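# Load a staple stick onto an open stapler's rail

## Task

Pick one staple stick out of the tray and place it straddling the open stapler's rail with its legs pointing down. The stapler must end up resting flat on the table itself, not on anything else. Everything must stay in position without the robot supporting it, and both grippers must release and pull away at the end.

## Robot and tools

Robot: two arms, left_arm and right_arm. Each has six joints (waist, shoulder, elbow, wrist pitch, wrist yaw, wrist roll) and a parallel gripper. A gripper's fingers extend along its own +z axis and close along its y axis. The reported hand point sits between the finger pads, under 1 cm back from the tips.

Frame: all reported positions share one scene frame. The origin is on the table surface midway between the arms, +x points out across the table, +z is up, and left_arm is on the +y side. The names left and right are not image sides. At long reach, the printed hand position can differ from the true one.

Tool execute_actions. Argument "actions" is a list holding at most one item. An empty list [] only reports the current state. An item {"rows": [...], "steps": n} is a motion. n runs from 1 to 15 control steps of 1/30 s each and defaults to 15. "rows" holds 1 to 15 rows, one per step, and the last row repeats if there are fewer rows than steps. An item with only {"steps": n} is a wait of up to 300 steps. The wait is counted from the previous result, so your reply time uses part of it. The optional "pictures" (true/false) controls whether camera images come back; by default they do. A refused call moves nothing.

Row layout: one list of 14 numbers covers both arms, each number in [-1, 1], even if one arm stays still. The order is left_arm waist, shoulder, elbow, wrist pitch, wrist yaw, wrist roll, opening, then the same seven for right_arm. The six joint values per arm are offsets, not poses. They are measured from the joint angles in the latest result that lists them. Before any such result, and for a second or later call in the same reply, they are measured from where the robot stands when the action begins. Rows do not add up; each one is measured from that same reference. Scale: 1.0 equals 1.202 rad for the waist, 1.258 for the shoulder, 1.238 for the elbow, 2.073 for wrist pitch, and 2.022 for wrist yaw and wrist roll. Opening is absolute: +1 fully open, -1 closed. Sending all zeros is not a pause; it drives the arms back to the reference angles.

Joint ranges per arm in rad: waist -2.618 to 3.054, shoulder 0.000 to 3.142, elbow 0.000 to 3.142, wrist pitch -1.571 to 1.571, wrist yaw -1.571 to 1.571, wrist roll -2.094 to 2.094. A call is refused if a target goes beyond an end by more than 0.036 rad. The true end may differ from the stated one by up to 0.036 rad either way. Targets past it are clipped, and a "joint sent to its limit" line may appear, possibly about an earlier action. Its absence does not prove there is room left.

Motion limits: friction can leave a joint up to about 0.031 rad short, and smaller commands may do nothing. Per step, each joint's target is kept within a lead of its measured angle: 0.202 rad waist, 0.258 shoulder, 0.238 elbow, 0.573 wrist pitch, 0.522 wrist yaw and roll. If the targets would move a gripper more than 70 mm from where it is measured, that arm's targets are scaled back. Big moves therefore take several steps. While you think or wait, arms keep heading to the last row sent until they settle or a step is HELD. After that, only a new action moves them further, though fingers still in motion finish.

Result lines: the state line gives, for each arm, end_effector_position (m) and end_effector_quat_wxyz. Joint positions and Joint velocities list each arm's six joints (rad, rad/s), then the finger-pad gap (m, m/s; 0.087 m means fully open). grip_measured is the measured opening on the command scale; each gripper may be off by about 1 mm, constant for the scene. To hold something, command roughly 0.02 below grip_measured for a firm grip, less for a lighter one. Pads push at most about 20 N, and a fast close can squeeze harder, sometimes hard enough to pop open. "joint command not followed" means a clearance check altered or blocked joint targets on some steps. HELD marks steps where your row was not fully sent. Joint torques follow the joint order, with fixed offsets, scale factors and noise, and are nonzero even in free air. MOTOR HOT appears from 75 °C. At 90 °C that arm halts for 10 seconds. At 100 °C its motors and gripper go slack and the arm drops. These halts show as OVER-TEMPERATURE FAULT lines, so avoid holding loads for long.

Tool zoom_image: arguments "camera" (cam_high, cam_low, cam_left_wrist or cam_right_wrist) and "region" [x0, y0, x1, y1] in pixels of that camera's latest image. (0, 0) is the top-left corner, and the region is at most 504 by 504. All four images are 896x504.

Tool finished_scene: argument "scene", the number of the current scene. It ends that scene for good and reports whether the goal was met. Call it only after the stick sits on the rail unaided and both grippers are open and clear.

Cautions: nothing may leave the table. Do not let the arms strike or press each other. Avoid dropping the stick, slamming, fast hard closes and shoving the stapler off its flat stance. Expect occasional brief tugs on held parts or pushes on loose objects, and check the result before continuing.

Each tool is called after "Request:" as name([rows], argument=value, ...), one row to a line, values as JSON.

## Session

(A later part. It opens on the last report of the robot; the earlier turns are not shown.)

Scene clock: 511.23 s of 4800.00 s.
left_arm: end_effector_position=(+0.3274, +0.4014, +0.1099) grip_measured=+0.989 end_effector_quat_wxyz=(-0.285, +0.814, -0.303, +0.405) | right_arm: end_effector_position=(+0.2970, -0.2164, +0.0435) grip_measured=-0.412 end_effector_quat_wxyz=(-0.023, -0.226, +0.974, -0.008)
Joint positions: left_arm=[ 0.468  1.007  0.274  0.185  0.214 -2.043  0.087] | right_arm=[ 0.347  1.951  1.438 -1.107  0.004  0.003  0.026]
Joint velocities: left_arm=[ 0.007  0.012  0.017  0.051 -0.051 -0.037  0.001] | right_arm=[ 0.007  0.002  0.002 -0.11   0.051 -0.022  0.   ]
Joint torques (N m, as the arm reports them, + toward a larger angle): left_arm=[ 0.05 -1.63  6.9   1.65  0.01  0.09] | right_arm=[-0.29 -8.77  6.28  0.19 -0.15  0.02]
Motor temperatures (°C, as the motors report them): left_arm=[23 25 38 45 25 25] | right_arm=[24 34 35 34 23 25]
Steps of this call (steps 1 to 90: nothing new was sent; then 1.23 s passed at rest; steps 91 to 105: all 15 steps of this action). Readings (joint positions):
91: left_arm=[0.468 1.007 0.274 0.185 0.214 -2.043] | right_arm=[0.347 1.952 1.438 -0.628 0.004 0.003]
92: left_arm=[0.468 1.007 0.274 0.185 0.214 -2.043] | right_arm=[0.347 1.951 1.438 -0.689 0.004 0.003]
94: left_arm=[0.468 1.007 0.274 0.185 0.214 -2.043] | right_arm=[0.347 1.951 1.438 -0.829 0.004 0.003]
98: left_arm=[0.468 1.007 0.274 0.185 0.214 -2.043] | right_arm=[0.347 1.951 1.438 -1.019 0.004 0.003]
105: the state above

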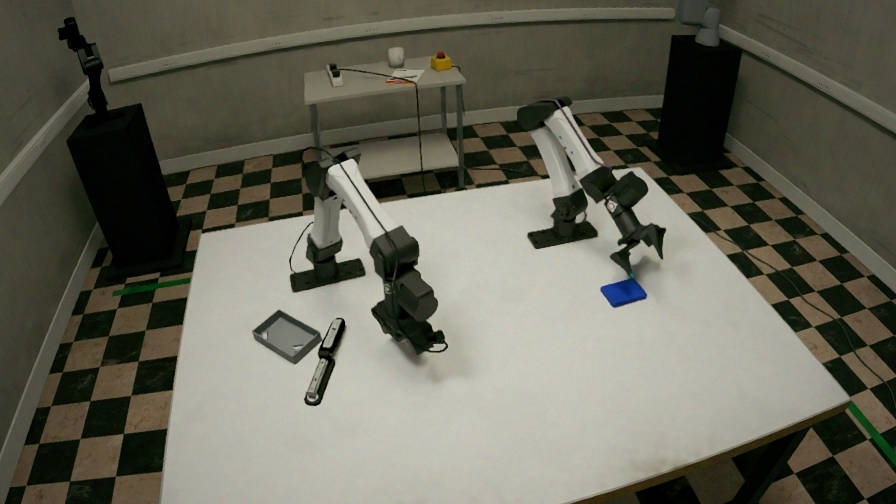

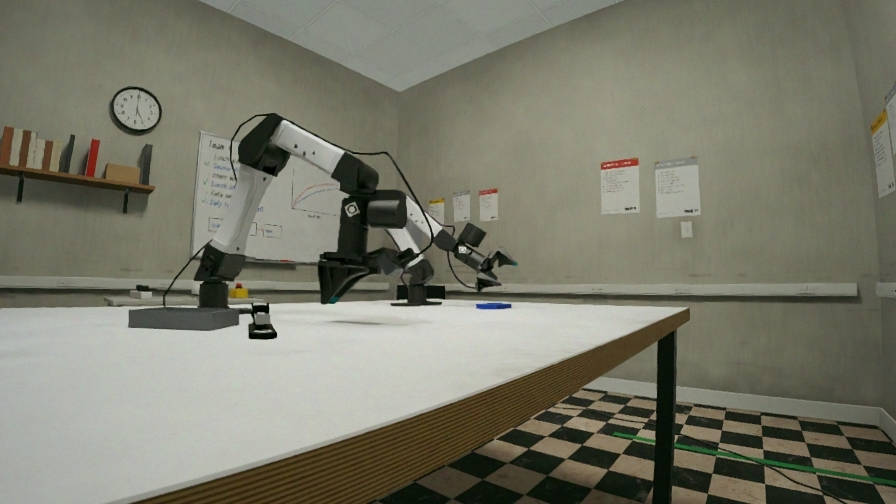

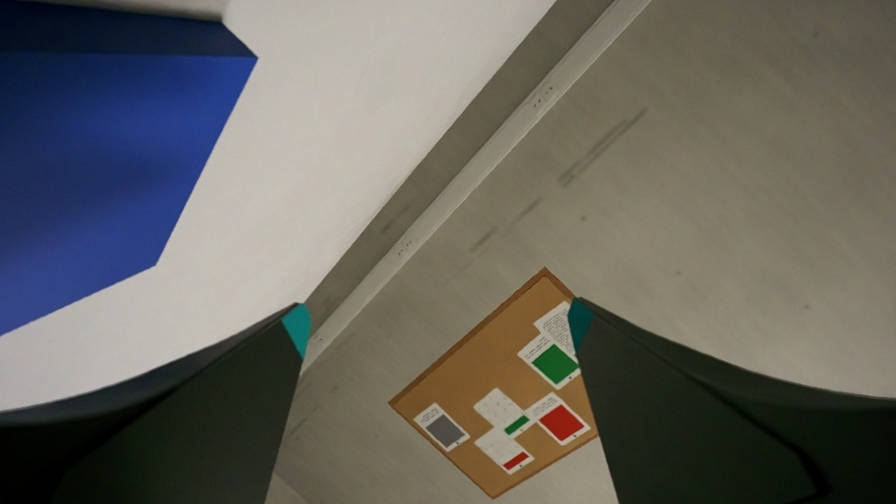

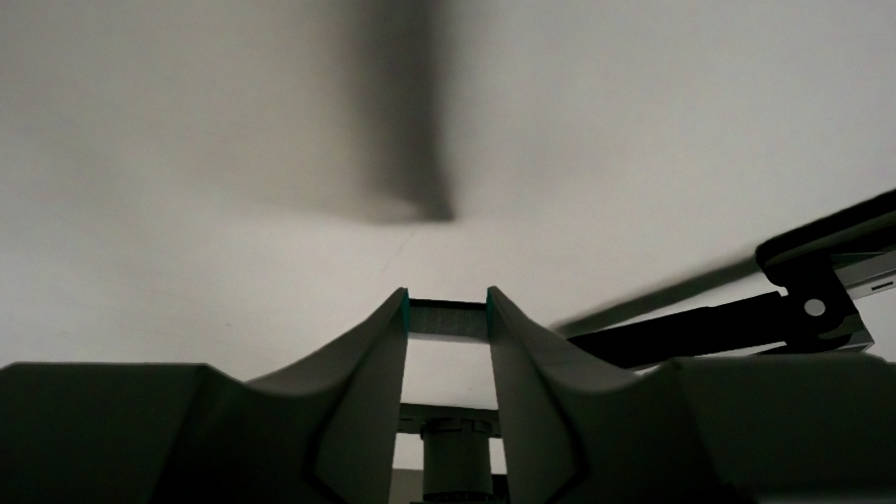

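Request:
execute_actions([
  {"rows": [[0,0,0,0,0,0,1, 0.05,0.25,0.4,-0.1,0,0,-0.43]], "steps": 15},
], pictures=false)

Request:
execute_actions([
  {"steps": 20},
], pictures=false)

Scene clock: 528.40 s of 4800.00 s.
left_arm: end_effector_position=(+0.3274, +0.4014, +0.1099) grip_measured=+0.989 end_effector_quat_wxyz=(-0.285, +0.814, -0.303, +0.405) | right_arm: end_effector_position=(+0.3500, -0.1643, +0.0346) grip_measured=-0.412 end_effector_quat_wxyz=(-0.043, -0.256, +0.966, -0.015)
Joint positions: left_arm=[ 0.468  1.007  0.274  0.185  0.214 -2.043  0.087] | right_arm=[ 0.41   2.283  1.908 -1.286  0.006  0.003  0.026]
Joint velocities: left_arm=[-0.007  0.002  0.007 -0.066 -0.022  0.051 -0.001] | right_arm=[-0.012 -0.012 -0.022 -0.154 -0.007 -0.007 -0.   ]
Joint torques (N m, as the arm reports them, + toward a larger angle): left_arm=[-0.02 -1.61  6.76  1.67  0.01  0.12] | right_arm=[ -0.44 -12.63   8.78   0.11  -0.18   0.02]
Motor temperatures (°C, as the motors report them): left_arm=[23 25 39 46 25 25] | right_arm=[24 36 35 32 23 25]
Steps of this call (steps 1 to 30: the robot went on to your last target; steps 31 to 100: nothing new was sent; then 13.33 s passed at rest; steps 101 to 115: all 15 steps of this action). Readings (joint positions):
101: left_arm=[0.468 1.007 0.274 0.185 0.214 -2.043] | right_arm=[0.352 1.986 1.484 -1.176 0.005 0.003]
102: left_arm=[0.468 1.007 0.274 0.185 0.214 -2.043] | right_arm=[0.361 2.053 1.571 -1.228 0.006 0.003]
104: left_arm=[0.468 1.007 0.274 0.185 0.214 -2.043] | right_arm=[0.385 2.194 1.737 -1.248 0.006 0.003]
108: left_arm=[0.468 1.007 0.274 0.185 0.214 -2.043] | right_arm=[0.409 2.290 1.881 -1.253 0.006 0.003]
115: the state above

Scene clock: 529.07 s of 4800.00 s.
left_arm: end_effector_position=(+0.3274, +0.4014, +0.1099) grip_measured=+0.989 end_effector_quat_wxyz=(-0.285, +0.814, -0.303, +0.405) | right_arm: end_effector_position=(+0.3476, -0.1657, +0.0353) grip_measured=-0.412 end_effector_quat_wxyz=(-0.049, -0.256, +0.965, -0.016)
Joint positions: left_arm=[ 0.468  1.007  0.274  0.185  0.214 -2.043  0.087] | right_arm=[ 0.41   2.283  1.908 -1.298  0.006  0.003  0.026]
Joint velocities: left_arm=[-0.002  0.002 -0.007 -0.051 -0.081 -0.037  0.   ] | right_arm=[ 0.002 -0.027 -0.012  0.022  0.037  0.022 -0.   ]
Joint torques (N m, as the arm reports them, + toward a larger angle): left_arm=[-0.13 -1.61  6.99  1.65  0.    0.11] | right_arm=[ -0.48 -12.59   8.75   0.03  -0.17   0.02]
Motor temperatures (°C, as the motors report them): left_arm=[23 25 39 46 25 25] | right_arm=[24 36 35 32 23 25]
Steps of this call (steps 1 to 20: the robot went on to your last target). Readings (joint positions):
1: left_arm=[0.468 1.007 0.274 0.185 0.214 -2.043] | right_arm=[0.410 2.283 1.908 -1.289 0.006 0.003]
2: left_arm=[0.468 1.007 0.274 0.185 0.214 -2.043] | right_arm=[0.410 2.283 1.908 -1.291 0.006 0.003]
4: left_arm=[0.468 1.007 0.274 0.185 0.214 -2.043] | right_arm=[0.410 2.283 1.908 -1.294 0.006 0.003]
8: left_arm=[0.468 1.007 0.274 0.185 0.214 -2.043] | right_arm=[0.410 2.283 1.908 -1.296 0.006 0.003]
20: the state above

Request:
execute_actions([
  {"rows": [[0,0,0,0,0,0,1, 0,0.05,0,0.03,0,0,-0.43]], "steps": 15},
])

Scene clock: 533.97 s of 4800.00 s.
left_arm: end_effector_position=(+0.3274, +0.4014, +0.1099) grip_measured=+0.989 end_effector_quat_wxyz=(-0.285, +0.814, -0.303, +0.405) | right_arm: end_effector_position=(+0.3510, -0.1638, +0.0110) grip_measured=-0.412 end_effector_quat_wxyz=(-0.059, -0.255, +0.965, -0.019)
Joint positions: left_arm=[ 0.468  1.007  0.274  0.185  0.214 -2.043  0.087] | right_arm=[ 0.41   2.344  1.908 -1.259  0.006  0.003  0.026]
Joint velocities: left_arm=[-0.012  0.017 -0.022 -0.051 -0.066  0.037 -0.001] | right_arm=[-0.017  0.007  0.002 -0.037 -0.066 -0.007  0.   ]
Joint torques (N m, as the arm reports them, + toward a larger angle): left_arm=[ 0.04 -1.62  6.87  1.64  0.    0.11] | right_arm=[ -0.24 -11.42   6.4    0.43  -0.16   0.03]
Motor temperatures (°C, as the motors report them): left_arm=[23 25 39 46 25 25] | right_arm=[24 38 35 31 23 25]
Steps of this call (steps 1 to 15: the robot went on to your last target; steps 16 to 90: nothing new was sent; then 1.40 s passed at rest; steps 91 to 105: all 15 steps of this action). Readings (joint positions):
91: left_arm=[0.468 1.007 0.274 0.185 0.214 -2.043] | right_arm=[0.410 2.287 1.908 -1.295 0.006 0.003]
92: left_arm=[0.468 1.007 0.274 0.185 0.214 -2.043] | right_arm=[0.410 2.294 1.908 -1.286 0.006 0.003]
94: left_arm=[0.468 1.007 0.274 0.185 0.214 -2.043] | right_arm=[0.410 2.316 1.908 -1.272 0.006 0.003]
98: left_arm=[0.468 1.007 0.274 0.185 0.214 -2.043] | right_arm=[0.410 2.344 1.908 -1.261 0.006 0.003]
105: the state above

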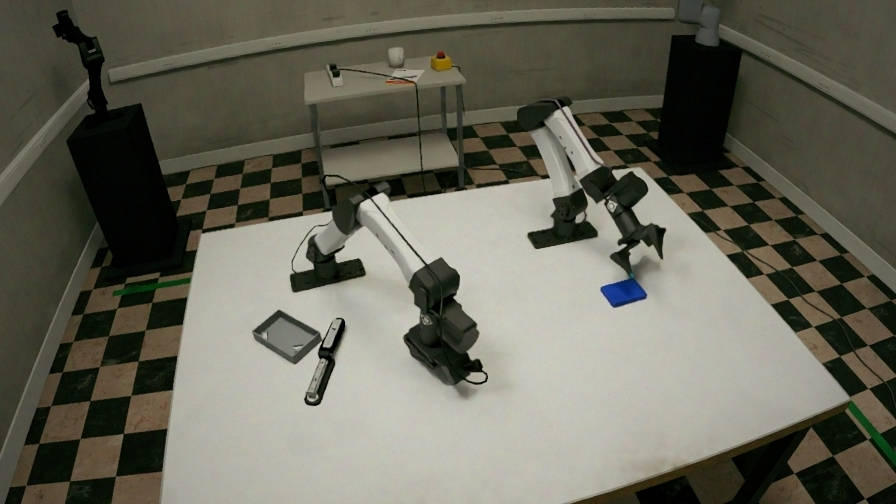

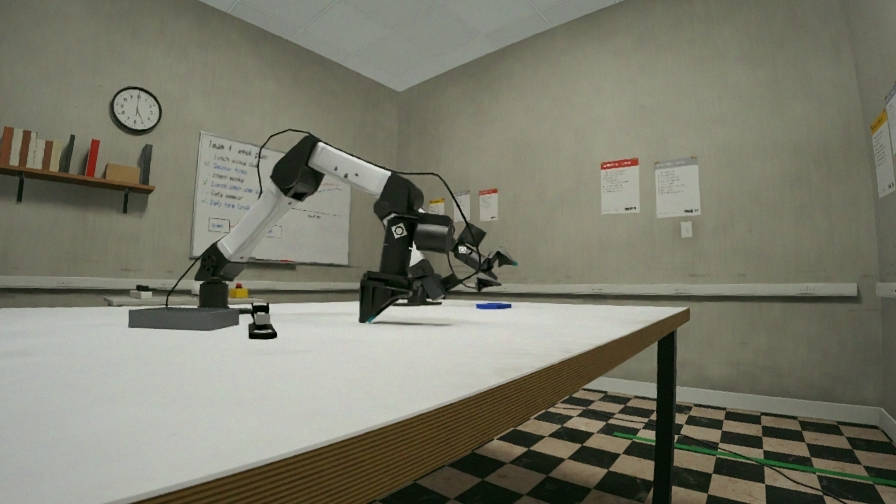

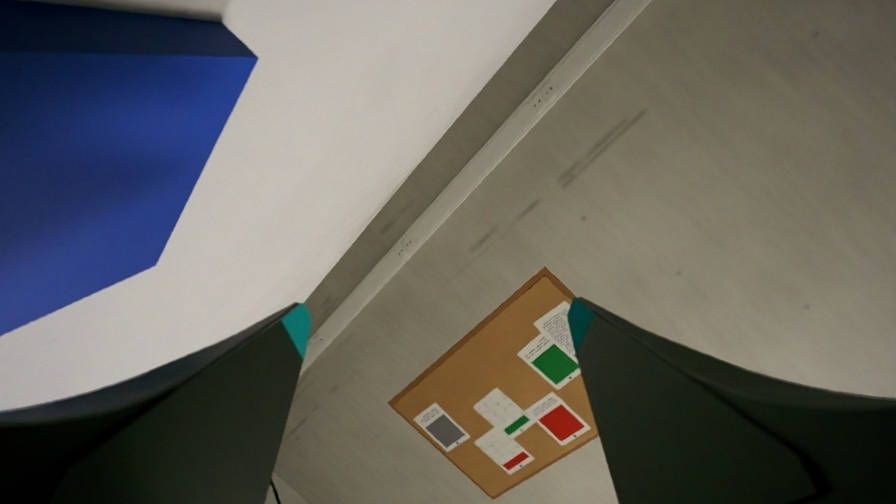

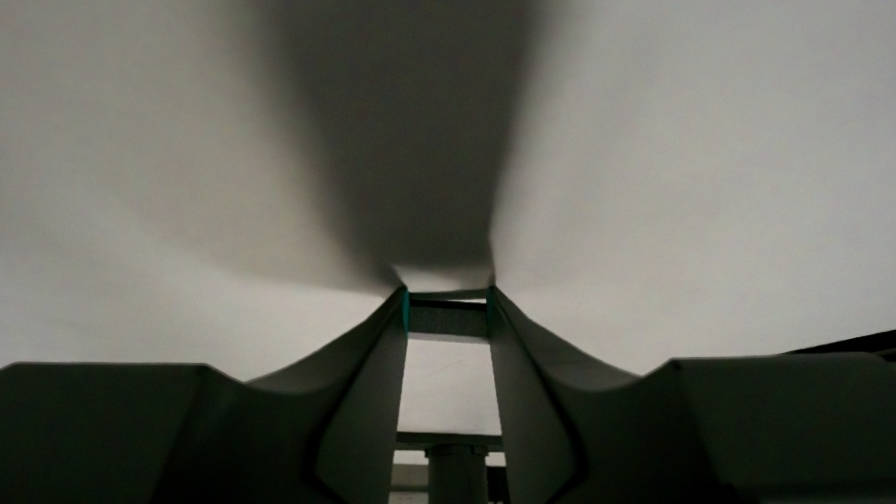

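Request:
execute_actions([
  {"rows": [[0,0,0,0,0,0,1, 0,0,0,0,0,0,-0.38],[0,0,0,0,0,0,1, 0,0,0,0,0,0,-0.35],[0,0,0,0,0,0,1, 0,0,0,0,0,0,-0.3],[0,0,0,0,0,0,1, 0,0,0,0,0,0,-0.2],[0,0,0,0,0,0,1, 0,0,0,0,0,0,0]], "steps": 12},
], pictures=false)

Request:
execute_actions([
  {"rows": [[0,0,0,0,0,0,1, 0,-0.12,0,-0.07,0,0,0]], "steps": 15},
])

Scene clock: 541.20 s of 4800.00 s.
left_arm: end_effector_position=(+0.3274, +0.4014, +0.1099) grip_measured=+0.989 end_effector_quat_wxyz=(-0.285, +0.814, -0.303, +0.405) | right_arm: end_effector_position=(+0.3525, -0.1675, +0.0112) grip_measured=-0.001 end_effector_quat_wxyz=(-0.058, -0.256, +0.965, -0.029)
Joint positions: left_arm=[ 0.468  1.007  0.274  0.185  0.214 -2.043  0.087] | right_arm=[ 0.408  2.344  1.908 -1.261  0.025  0.002  0.044]
Joint velocities: left_arm=[-0.017 -0.022 -0.002 -0.037  0.022  0.022 -0.001] | right_arm=[-0.002  0.017 -0.007 -0.051 -0.095  0.007 -0.   ]
Joint torques (N m, as the arm reports them, + toward a larger angle): left_arm=[ 0.02 -1.6   6.91  1.66 -0.01  0.08] | right_arm=[ -0.14 -11.56   6.38   0.19  -0.33   0.04]
Motor temperatures (°C, as the motors report them): left_arm=[23 25 39 46 25 25] | right_arm=[24 39 35 31 23 25]
Steps of this call (steps 1 to 15: the robot went on to your last target; steps 16 to 90: nothing new was sent; then 3.83 s passed at rest; steps 91 to 102: all 12 steps of this action). Readings (joint positions):
91: left_arm=[0.468 1.007 0.274 0.185 0.214 -2.043] | right_arm=[0.410 2.344 1.908 -1.259 0.007 0.003]
92: left_arm=[0.468 1.007 0.274 0.185 0.214 -2.043] | right_arm=[0.410 2.344 1.908 -1.259 0.009 0.003]
94: left_arm=[0.468 1.007 0.274 0.185 0.214 -2.043] | right_arm=[0.410 2.344 1.908 -1.259 0.017 0.003]
98: left_arm=[0.468 1.007 0.274 0.185 0.214 -2.043] | right_arm=[0.408 2.344 1.908 -1.261 0.025 0.002]
102: the state above

Scene clock: 541.70 s of 4800.00 s.
left_arm: end_effector_position=(+0.3274, +0.4014, +0.1099) grip_measured=+0.989 end_effector_quat_wxyz=(-0.285, +0.814, -0.303, +0.405) | right_arm: end_effector_position=(+0.3347, -0.1779, +0.0733) grip_measured=+0.000 end_effector_quat_wxyz=(-0.045, -0.256, +0.965, -0.026)
Joint positions: left_arm=[ 0.468  1.007  0.274  0.185  0.214 -2.043  0.087] | right_arm=[ 0.408  2.189  1.904 -1.386  0.026  0.002  0.044]
Joint velocities: left_arm=[-0.007  0.002 -0.017 -0.022  0.022 -0.11   0.   ] | right_arm=[-0.017 -0.007 -0.002 -0.066  0.022  0.066 -0.   ]
Joint torques (N m, as the arm reports them, + toward a larger angle): left_arm=[ 0.07 -1.59  6.79  1.65  0.    0.08] | right_arm=[ -0.31 -10.3    6.92   0.05  -0.15   0.02]
Motor temperatures (°C, as the motors report them): left_arm=[23 25 39 46 25 25] | right_arm=[24 39 35 31 23 25]
Steps of this call (steps 1 to 15: all 15 steps of this action). Readings (joint positions):
1: left_arm=[0.468 1.007 0.274 0.185 0.214 -2.043] | right_arm=[0.408 2.331 1.907 -1.269 0.026 0.002]
2: left_arm=[0.468 1.007 0.274 0.185 0.214 -2.043] | right_arm=[0.408 2.313 1.904 -1.294 0.026 0.002]
4: left_arm=[0.468 1.007 0.274 0.185 0.214 -2.043] | right_arm=[0.408 2.259 1.904 -1.333 0.026 0.002]
8: left_arm=[0.468 1.007 0.274 0.185 0.214 -2.043] | right_arm=[0.408 2.189 1.904 -1.368 0.026 0.002]
15: the state above

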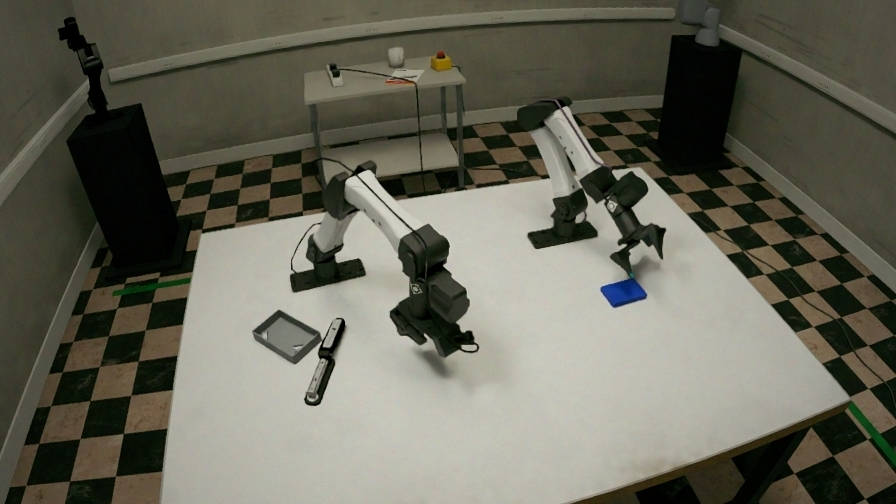

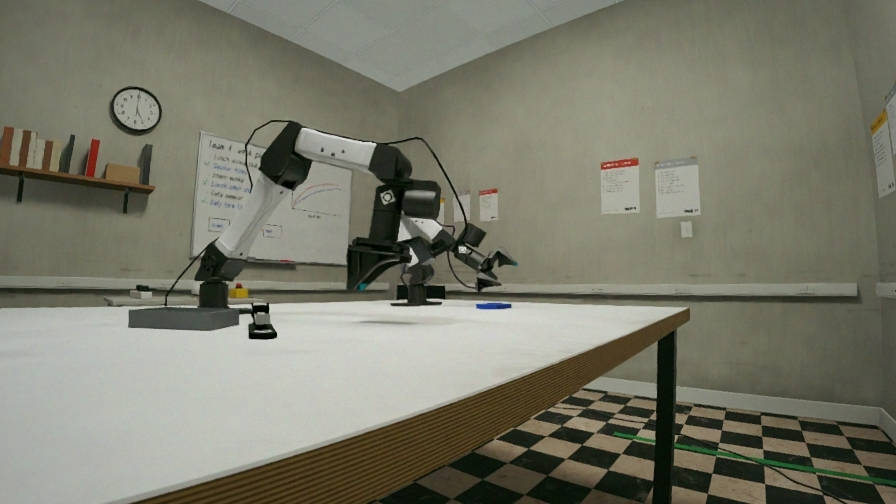

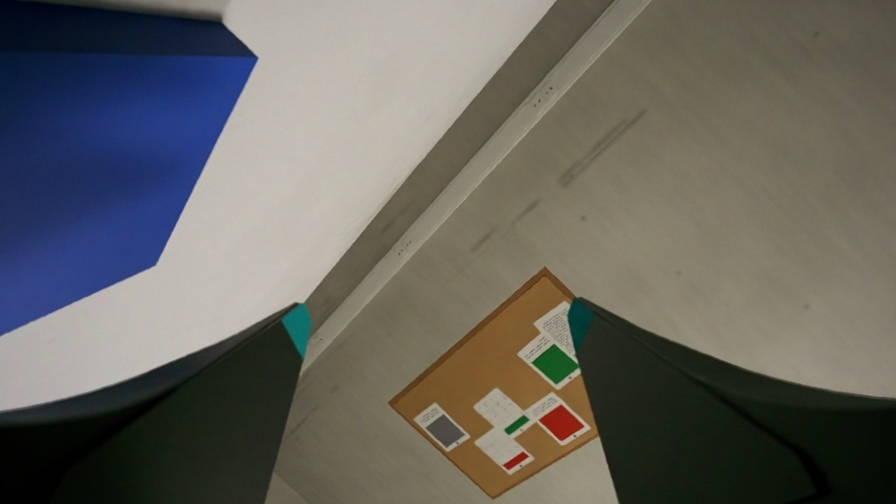

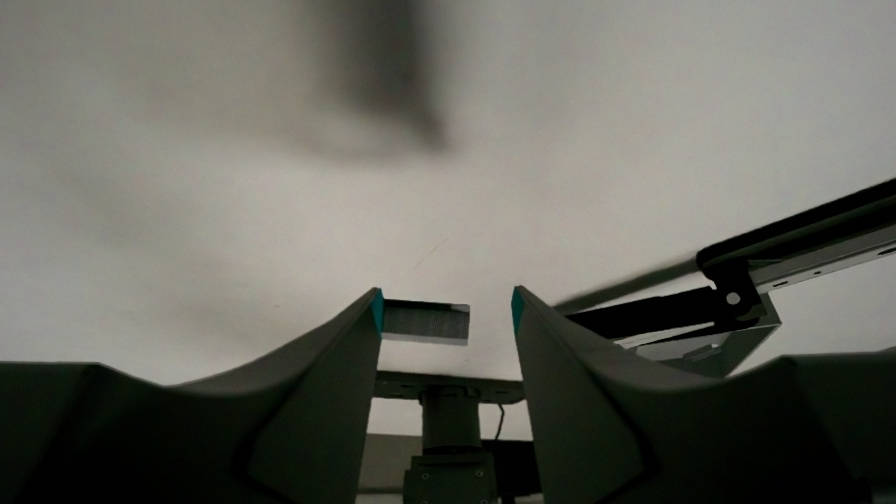

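Request:
execute_actions([
  {"rows": [[0,0,0,0,0,0,1, 0,0.12,0,0.075,0,0,-0.43]], "steps": 15},
], pictures=false)

Request:
execute_actions([
  {"rows": [[0,0,0,0,0,0,1, 0,0,0,0,0,0,1]], "steps": 15},
])

Scene clock: 554.73 s of 4800.00 s.
left_arm: end_effector_position=(+0.3274, +0.4014, +0.1099) grip_measured=+0.989 end_effector_quat_wxyz=(-0.285, +0.814, -0.303, +0.405) | right_arm: end_effector_position=(+0.3536, -0.1670, +0.0115) grip_measured=-0.414 end_effector_quat_wxyz=(-0.055, -0.256, +0.965, -0.028)
Joint positions: left_arm=[ 0.468  1.007  0.274  0.185  0.214 -2.043  0.087] | right_arm=[ 0.408  2.343  1.909 -1.258  0.026  0.002  0.026]
Joint velocities: left_arm=[-0.012 -0.012  0.012 -0.11  -0.037  0.022  0.001] | right_arm=[-0.002  0.002  0.002  0.066 -0.022  0.007  0.001]
Joint torques (N m, as the arm reports them, + toward a larger angle): left_arm=[ 0.06 -1.68  6.92  1.65  0.    0.09] | right_arm=[ -0.31 -11.86   5.95   0.47  -0.13   0.03]
Motor temperatures (°C, as the motors report them): left_arm=[23 25 39 46 25 25] | right_arm=[24 40 35 31 23 25]
Steps of this call (steps 1 to 15: the robot went on to your last target; steps 16 to 90: nothing new was sent; then 9.53 s passed at rest; steps 91 to 105: all 15 steps of this action). Readings (joint positions):
91: left_arm=[0.468 1.007 0.274 0.185 0.214 -2.043] | right_arm=[0.408 2.201 1.905 -1.382 0.026 0.002]
92: left_arm=[0.468 1.007 0.274 0.185 0.214 -2.043] | right_arm=[0.408 2.221 1.907 -1.356 0.026 0.002]
94: left_arm=[0.468 1.007 0.274 0.185 0.214 -2.043] | right_arm=[0.408 2.282 1.907 -1.309 0.026 0.002]
98: left_arm=[0.468 1.007 0.274 0.185 0.214 -2.043] | right_arm=[0.408 2.345 1.909 -1.280 0.026 0.002]
105: the state above

Scene clock: 555.23 s of 4800.00 s.
left_arm: end_effector_position=(+0.3274, +0.4014, +0.1099) grip_measured=+0.989 end_effector_quat_wxyz=(-0.285, +0.814, -0.303, +0.405) | right_arm: end_effector_position=(+0.3550, -0.1722, +0.0123) grip_measured=+0.979 end_effector_quat_wxyz=(-0.056, -0.255, +0.965, -0.036)
Joint positions: left_arm=[ 0.468  1.007  0.274  0.185  0.214 -2.043  0.087] | right_arm=[ 0.402  2.342  1.909 -1.264  0.042 -0.001  0.087]
Joint velocities: left_arm=[ 0.002  0.002 -0.017 -0.051 -0.007 -0.051  0.   ] | right_arm=[-0.002 -0.002 -0.012 -0.066 -0.022 -0.037 -0.001]
Joint torques (N m, as the arm reports them, + toward a larger angle): left_arm=[ 0.12 -1.61  6.93  1.68 -0.01  0.07] | right_arm=[  0.18 -11.54   6.4    0.23  -0.29   0.06]
Motor temperatures (°C, as the motors report them): left_arm=[23 25 39 46 25 25] | right_arm=[24 40 35 31 23 25]
Steps of this call (steps 1 to 15: all 15 steps of this action). Readings (joint positions):
1: left_arm=[0.468 1.007 0.274 0.185 0.214 -2.043] | right_arm=[0.408 2.343 1.909 -1.258 0.026 0.002]
2: left_arm=[0.468 1.007 0.274 0.185 0.214 -2.043] | right_arm=[0.407 2.343 1.909 -1.261 0.034 0.000]
4: left_arm=[0.468 1.007 0.274 0.185 0.214 -2.043] | right_arm=[0.404 2.343 1.909 -1.264 0.042 -0.001]
8: left_arm=[0.468 1.007 0.274 0.185 0.214 -2.043] | right_arm=[0.402 2.342 1.909 -1.264 0.042 -0.001]
15: the state above

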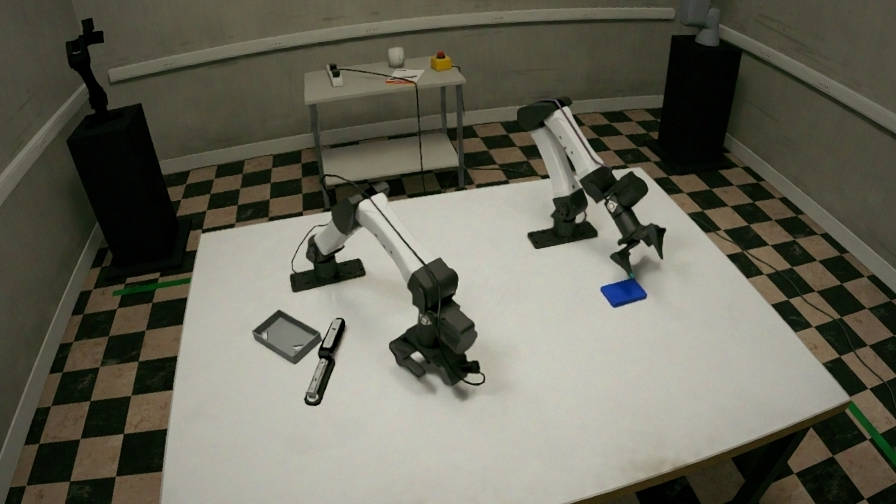

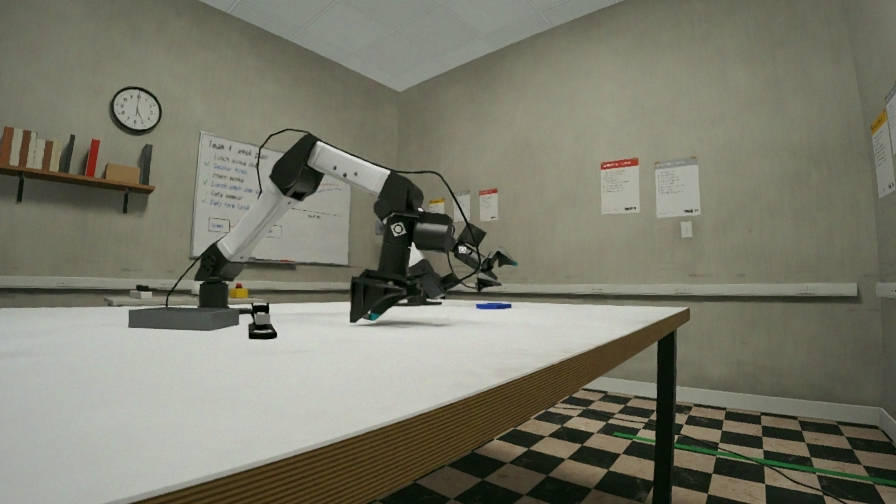

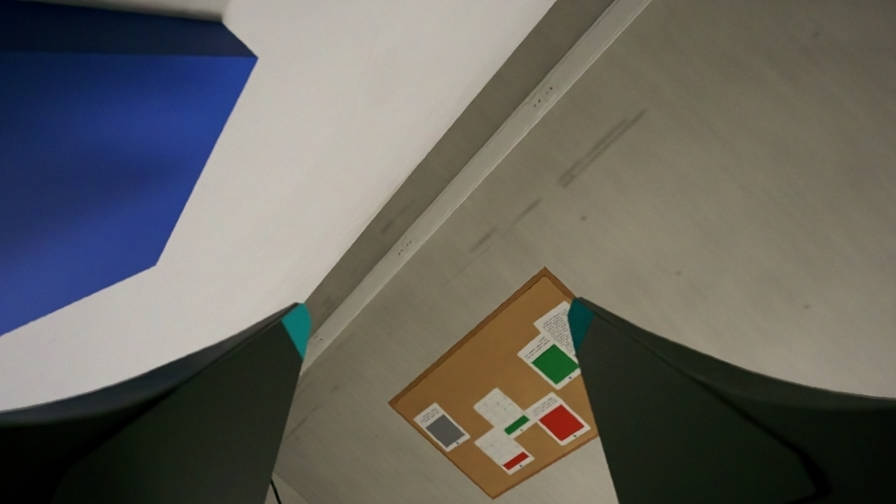

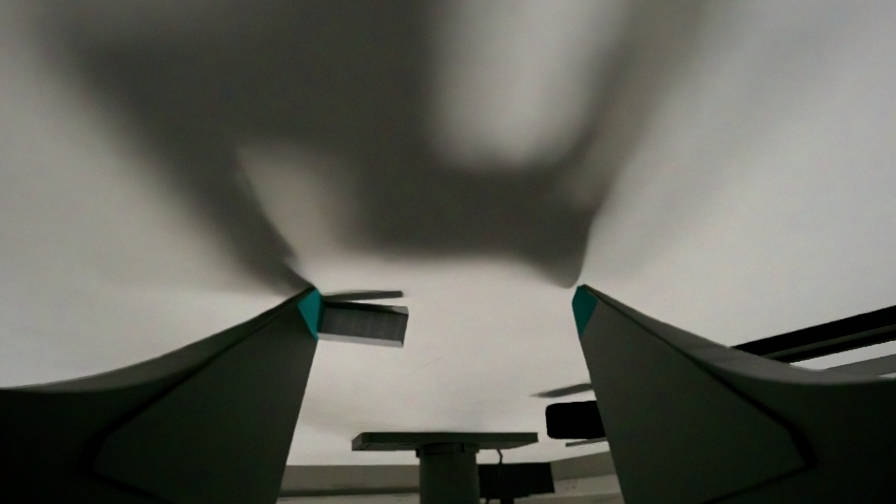

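Request:
execute_actions([
  {"rows": [[0,0,0,0,0,0,1, 0,-0.04,0,-0.02,0.12,0,1]], "steps": 15},
])

Scene clock: 566.03 s of 4800.00 s.
left_arm: end_effector_position=(+0.3274, +0.4014, +0.1099) grip_measured=+0.989 end_effector_quat_wxyz=(-0.285, +0.814, -0.303, +0.405) | right_arm: end_effector_position=(+0.3717, -0.2066, +0.0304) grip_measured=+0.980 end_effector_quat_wxyz=(-0.024, -0.260, +0.954, -0.144)
Joint positions: left_arm=[ 0.468  1.007  0.274  0.185  0.214 -2.043  0.087] | right_arm=[ 0.405  2.313  1.909 -1.288  0.268  0.     0.087]
Joint velocities: left_arm=[-0.002 -0.007  0.017  0.037  0.007 -0.022 -0.001] | right_arm=[ 0.007  0.002  0.002 -0.007  0.081  0.007  0.001]
Joint torques (N m, as the arm reports them, + toward a larger angle): left_arm=[ 0.   -1.63  6.93  1.64 -0.02  0.1 ] | right_arm=[ -0.51 -13.07   6.49  -0.02   0.03   0.03]
Motor temperatures (°C, as the motors report them): left_arm=[23 25 39 46 25 25] | right_arm=[24 42 35 30 23 25]
Steps of this call (steps 1 to 15: the robot went on to your last target; steps 16 to 90: nothing new was sent; then 7.30 s passed at rest; steps 91 to 105: all 15 steps of this action). Readings (joint positions):
91: left_arm=[0.468 1.007 0.274 0.185 0.214 -2.043] | right_arm=[0.402 2.338 1.909 -1.267 0.063 0.000]
92: left_arm=[0.468 1.007 0.274 0.185 0.214 -2.043] | right_arm=[0.405 2.332 1.909 -1.273 0.104 0.000]
94: left_arm=[0.468 1.007 0.274 0.185 0.214 -2.043] | right_arm=[0.405 2.322 1.909 -1.280 0.167 0.000]
98: left_arm=[0.468 1.007 0.274 0.185 0.214 -2.043] | right_arm=[0.405 2.313 1.909 -1.285 0.234 0.000]
105: the state above

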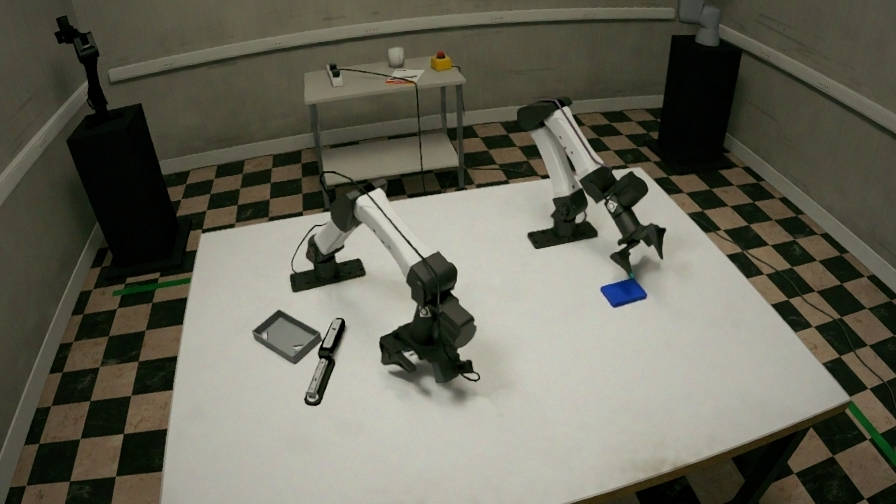

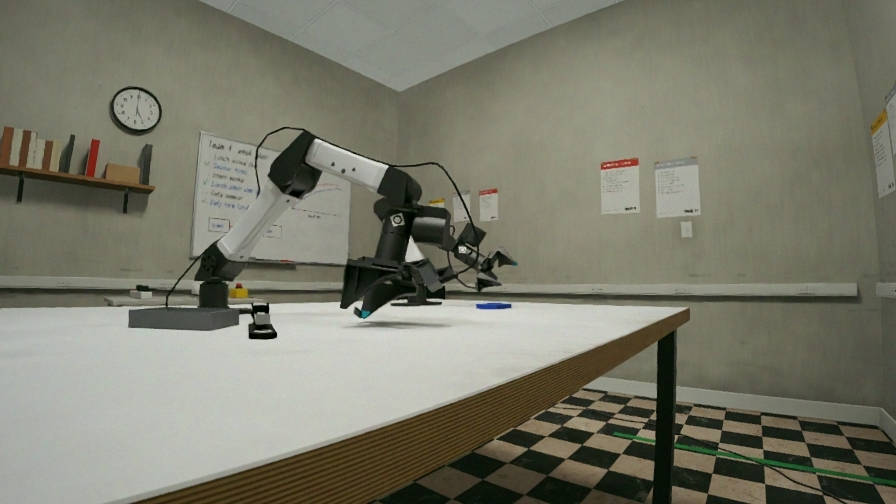

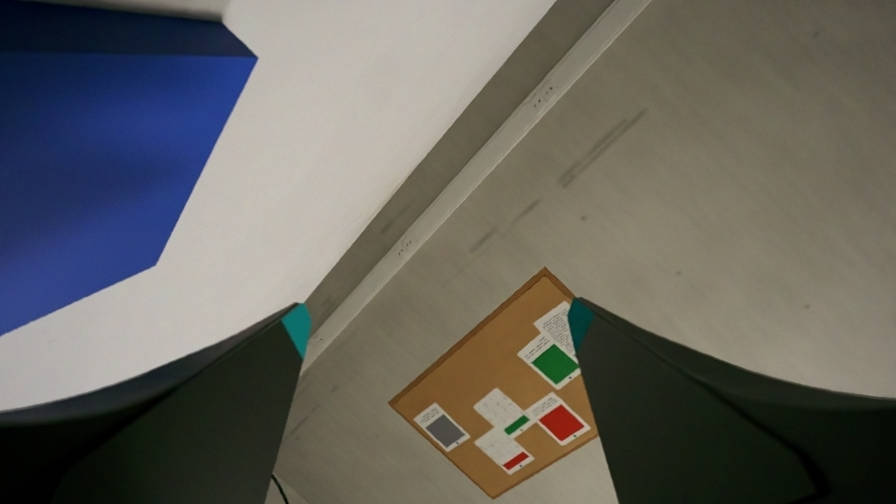

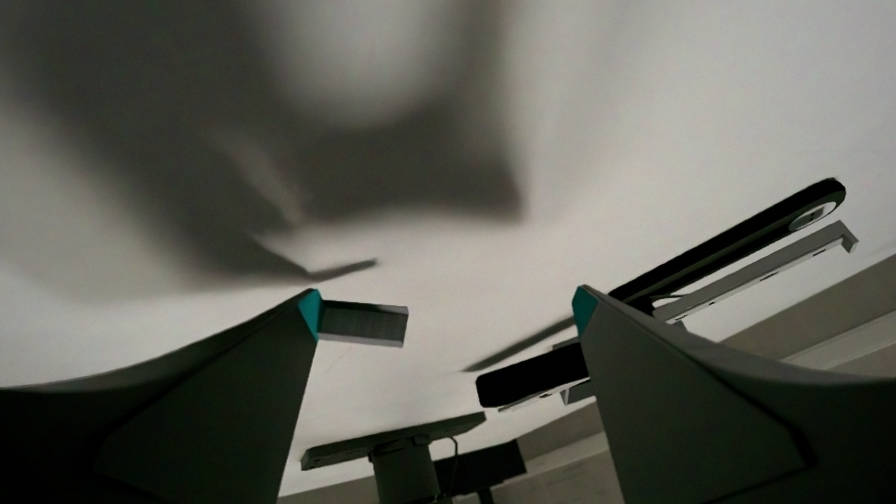

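Request:
execute_actions([
  {"rows": [[0,0,0,0,0,0,1, 0,-0.3,0,-0.1,-0.13,0,1]], "steps": 12},
], pictures=false)

Request:
execute_actions([
  {"rows": [[0,0,0,0,0,0,1, -0.4,-0.58,-1,0.24,0,0,1]], "steps": 15},
], pictures=false)

Request:
execute_actions([
  {"steps": 60},
])

Scene clock: 585.60 s of 4800.00 s.
left_arm: end_effector_position=(+0.3274, +0.4014, +0.1099) grip_measured=+0.989 end_effector_quat_wxyz=(-0.285, +0.814, -0.303, +0.405) | right_arm: end_effector_position=(+0.3194, -0.1917, +0.1695) grip_measured=+0.980 end_effector_quat_wxyz=(+0.060, -0.253, +0.966, -0.007)
Joint positions: left_arm=[ 0.468  1.007  0.274  0.185  0.214 -2.043  0.087] | right_arm=[ 0.404  1.905  1.901 -1.455  0.043  0.     0.087]
Joint velocities: left_arm=[-0.012 -0.017 -0.002 -0.051 -0.037 -0.051  0.   ] | right_arm=[-0.007 -0.012  0.002 -0.344 -0.227  0.066  0.   ]
Joint torques (N m, as the arm reports them, + toward a larger angle): left_arm=[-0.03 -1.57  6.88  1.65 -0.01  0.09] | right_arm=[-0.27 -6.07  7.41  0.69 -0.19  0.03]
Motor temperatures (°C, as the motors report them): left_arm=[23 25 39 46 25 25] | right_arm=[24 46 36 30 23 25]
Steps of this call (steps 1 to 15: the robot went on to your last target; steps 16 to 90: nothing new was sent; then 16.17 s passed at rest; steps 91 to 102: all 12 steps of this action). Readings (joint positions):
91: left_arm=[0.468 1.007 0.274 0.185 0.214 -2.043] | right_arm=[0.404 2.300 1.907 -1.295 0.253 0.000]
92: left_arm=[0.468 1.007 0.274 0.185 0.214 -2.043] | right_arm=[0.404 2.278 1.902 -1.317 0.221 0.000]
94: left_arm=[0.468 1.007 0.274 0.185 0.214 -2.043] | right_arm=[0.404 2.204 1.901 -1.356 0.169 0.000]
98: left_arm=[0.468 1.007 0.274 0.185 0.214 -2.043] | right_arm=[0.404 2.003 1.901 -1.409 0.088 0.000]
102: the state above

Scene clock: 586.10 s of 4800.00 s.
left_arm: end_effector_position=(+0.3274, +0.4014, +0.1099) grip_measured=+0.989 end_effector_quat_wxyz=(-0.285, +0.814, -0.303, +0.405) | right_arm: end_effector_position=(+0.2084, -0.3566, +0.0768) grip_measured=+0.980 end_effector_quat_wxyz=(+0.128, -0.009, +0.991, -0.025)
Joint positions: left_arm=[ 0.468  1.007  0.274  0.185  0.214 -2.043  0.087] | right_arm=[-0.086  1.154  0.809 -0.969  0.054  0.     0.087]
Joint velocities: left_arm=[ 0.002  0.007  0.007 -0.051 -0.007 -0.007  0.   ] | right_arm=[-0.012  0.144 -2.054  0.154 -0.022  0.11  -0.001]
Joint torques (N m, as the arm reports them, + toward a larger angle): left_arm=[ 0.04 -1.59  6.9   1.68 -0.02  0.1 ] | right_arm=[ 0.46 -1.83  6.11  0.85 -0.19  0.02]
Motor temperatures (°C, as the motors report them): left_arm=[23 25 39 46 25 25] | right_arm=[24 46 36 30 23 25]
Steps of this call (steps 1 to 15: all 15 steps of this action). Readings (joint positions):
1: left_arm=[0.468 1.007 0.274 0.185 0.214 -2.043] | right_arm=[0.389 1.872 1.854 -1.393 0.034 -0.000]
2: left_arm=[0.468 1.007 0.274 0.185 0.214 -2.043] | right_arm=[0.354 1.819 1.769 -1.301 0.026 -0.001]
4: left_arm=[0.468 1.007 0.274 0.185 0.214 -2.043] | right_arm=[0.231 1.681 1.605 -1.168 0.025 -0.001]
8: left_arm=[0.468 1.007 0.274 0.185 0.214 -2.043] | right_arm=[-0.062 1.342 1.288 -1.022 0.048 -0.000]
15: the state above

Scene clock: 588.10 s of 4800.00 s.
left_arm: end_effector_position=(+0.3274, +0.4014, +0.1099) grip_measured=+0.989 end_effector_quat_wxyz=(-0.285, +0.814, -0.303, +0.405) | right_arm: end_effector_position=(+0.1606, -0.3571, +0.0366) grip_measured=+0.980 end_effector_quat_wxyz=(+0.040, -0.012, +0.999, -0.025)
Joint positions: left_arm=[ 0.468  1.007  0.274  0.185  0.214 -2.043  0.087] | right_arm=[-0.085  1.175  0.659 -0.976  0.051  0.     0.087]
Joint velocities: left_arm=[-0.012  0.002 -0.002  0.051  0.022  0.037 -0.   ] | right_arm=[-0.007 -0.032 -0.002 -0.007  0.037  0.007  0.   ]
Joint torques (N m, as the arm reports them, + toward a larger angle): left_arm=[ 0.05 -1.67  6.85  1.64  0.03  0.1 ] | right_arm=[ 0.45 -2.38  7.08  0.84 -0.2   0.03]
Motor temperatures (°C, as the motors report them): left_arm=[23 25 39 46 25 25] | right_arm=[24 45 36 30 23 25]
Steps of this call (steps 1 to 30: the robot went on to your last target; steps 31 to 60: nothing new was sent). Readings (joint positions):
1: left_arm=[0.468 1.007 0.274 0.185 0.214 -2.043] | right_arm=[-0.086 1.161 0.746 -0.971 0.053 0.000]
2: left_arm=[0.468 1.007 0.274 0.185 0.214 -2.043] | right_arm=[-0.086 1.168 0.699 -0.979 0.052 0.000]
4: left_arm=[0.468 1.007 0.274 0.185 0.214 -2.043] | right_arm=[-0.085 1.175 0.660 -0.994 0.051 0.000]
8: left_arm=[0.468 1.007 0.274 0.185 0.214 -2.043] | right_arm=[-0.085 1.175 0.659 -0.983 0.051 0.000]
60: the state above
All arms were judged still, so your last target was given up. Only a new action makes them travel on or press farther. Fingers that are still opening or closing keep moving.

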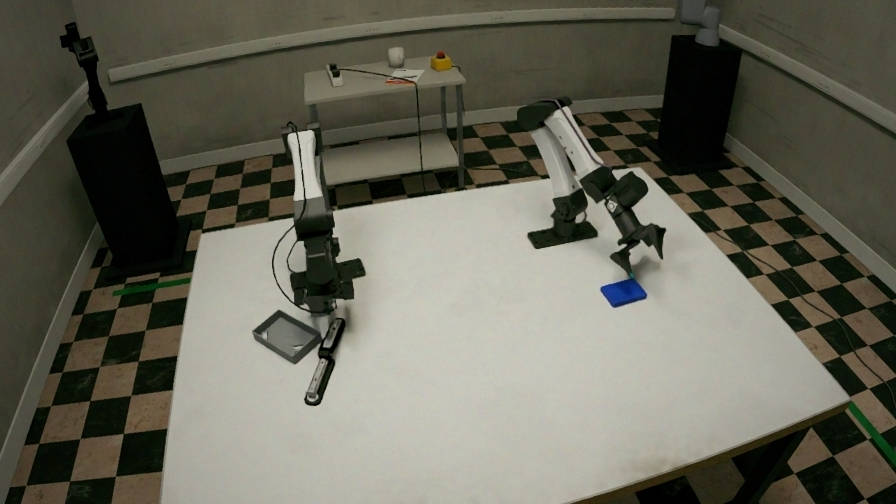

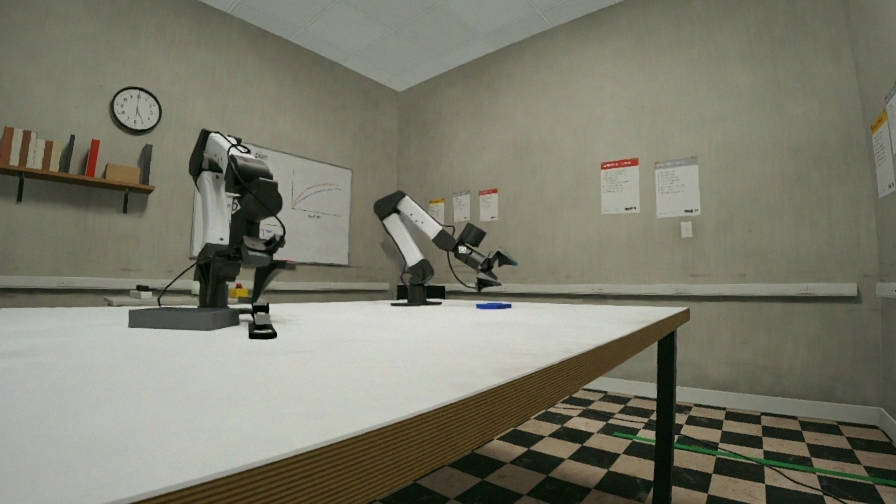

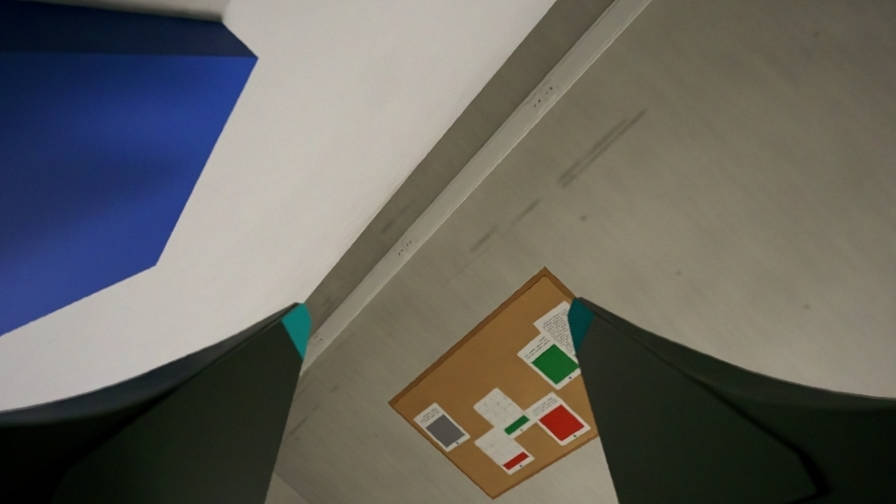

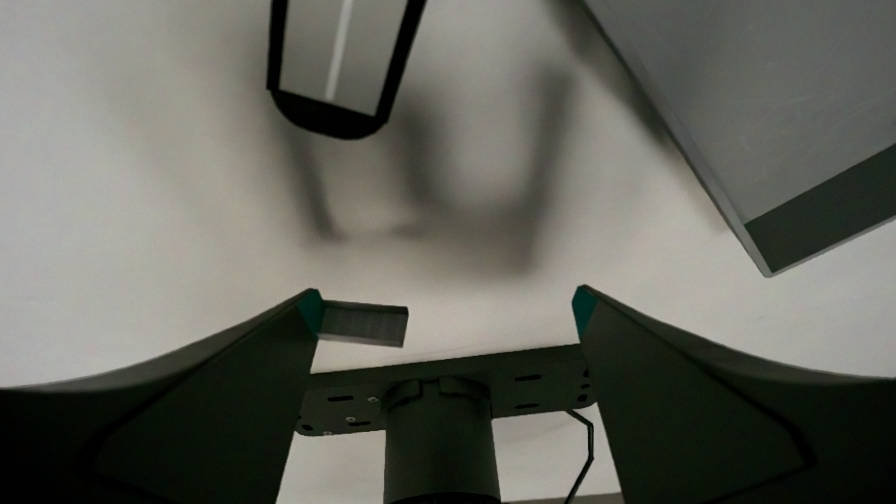

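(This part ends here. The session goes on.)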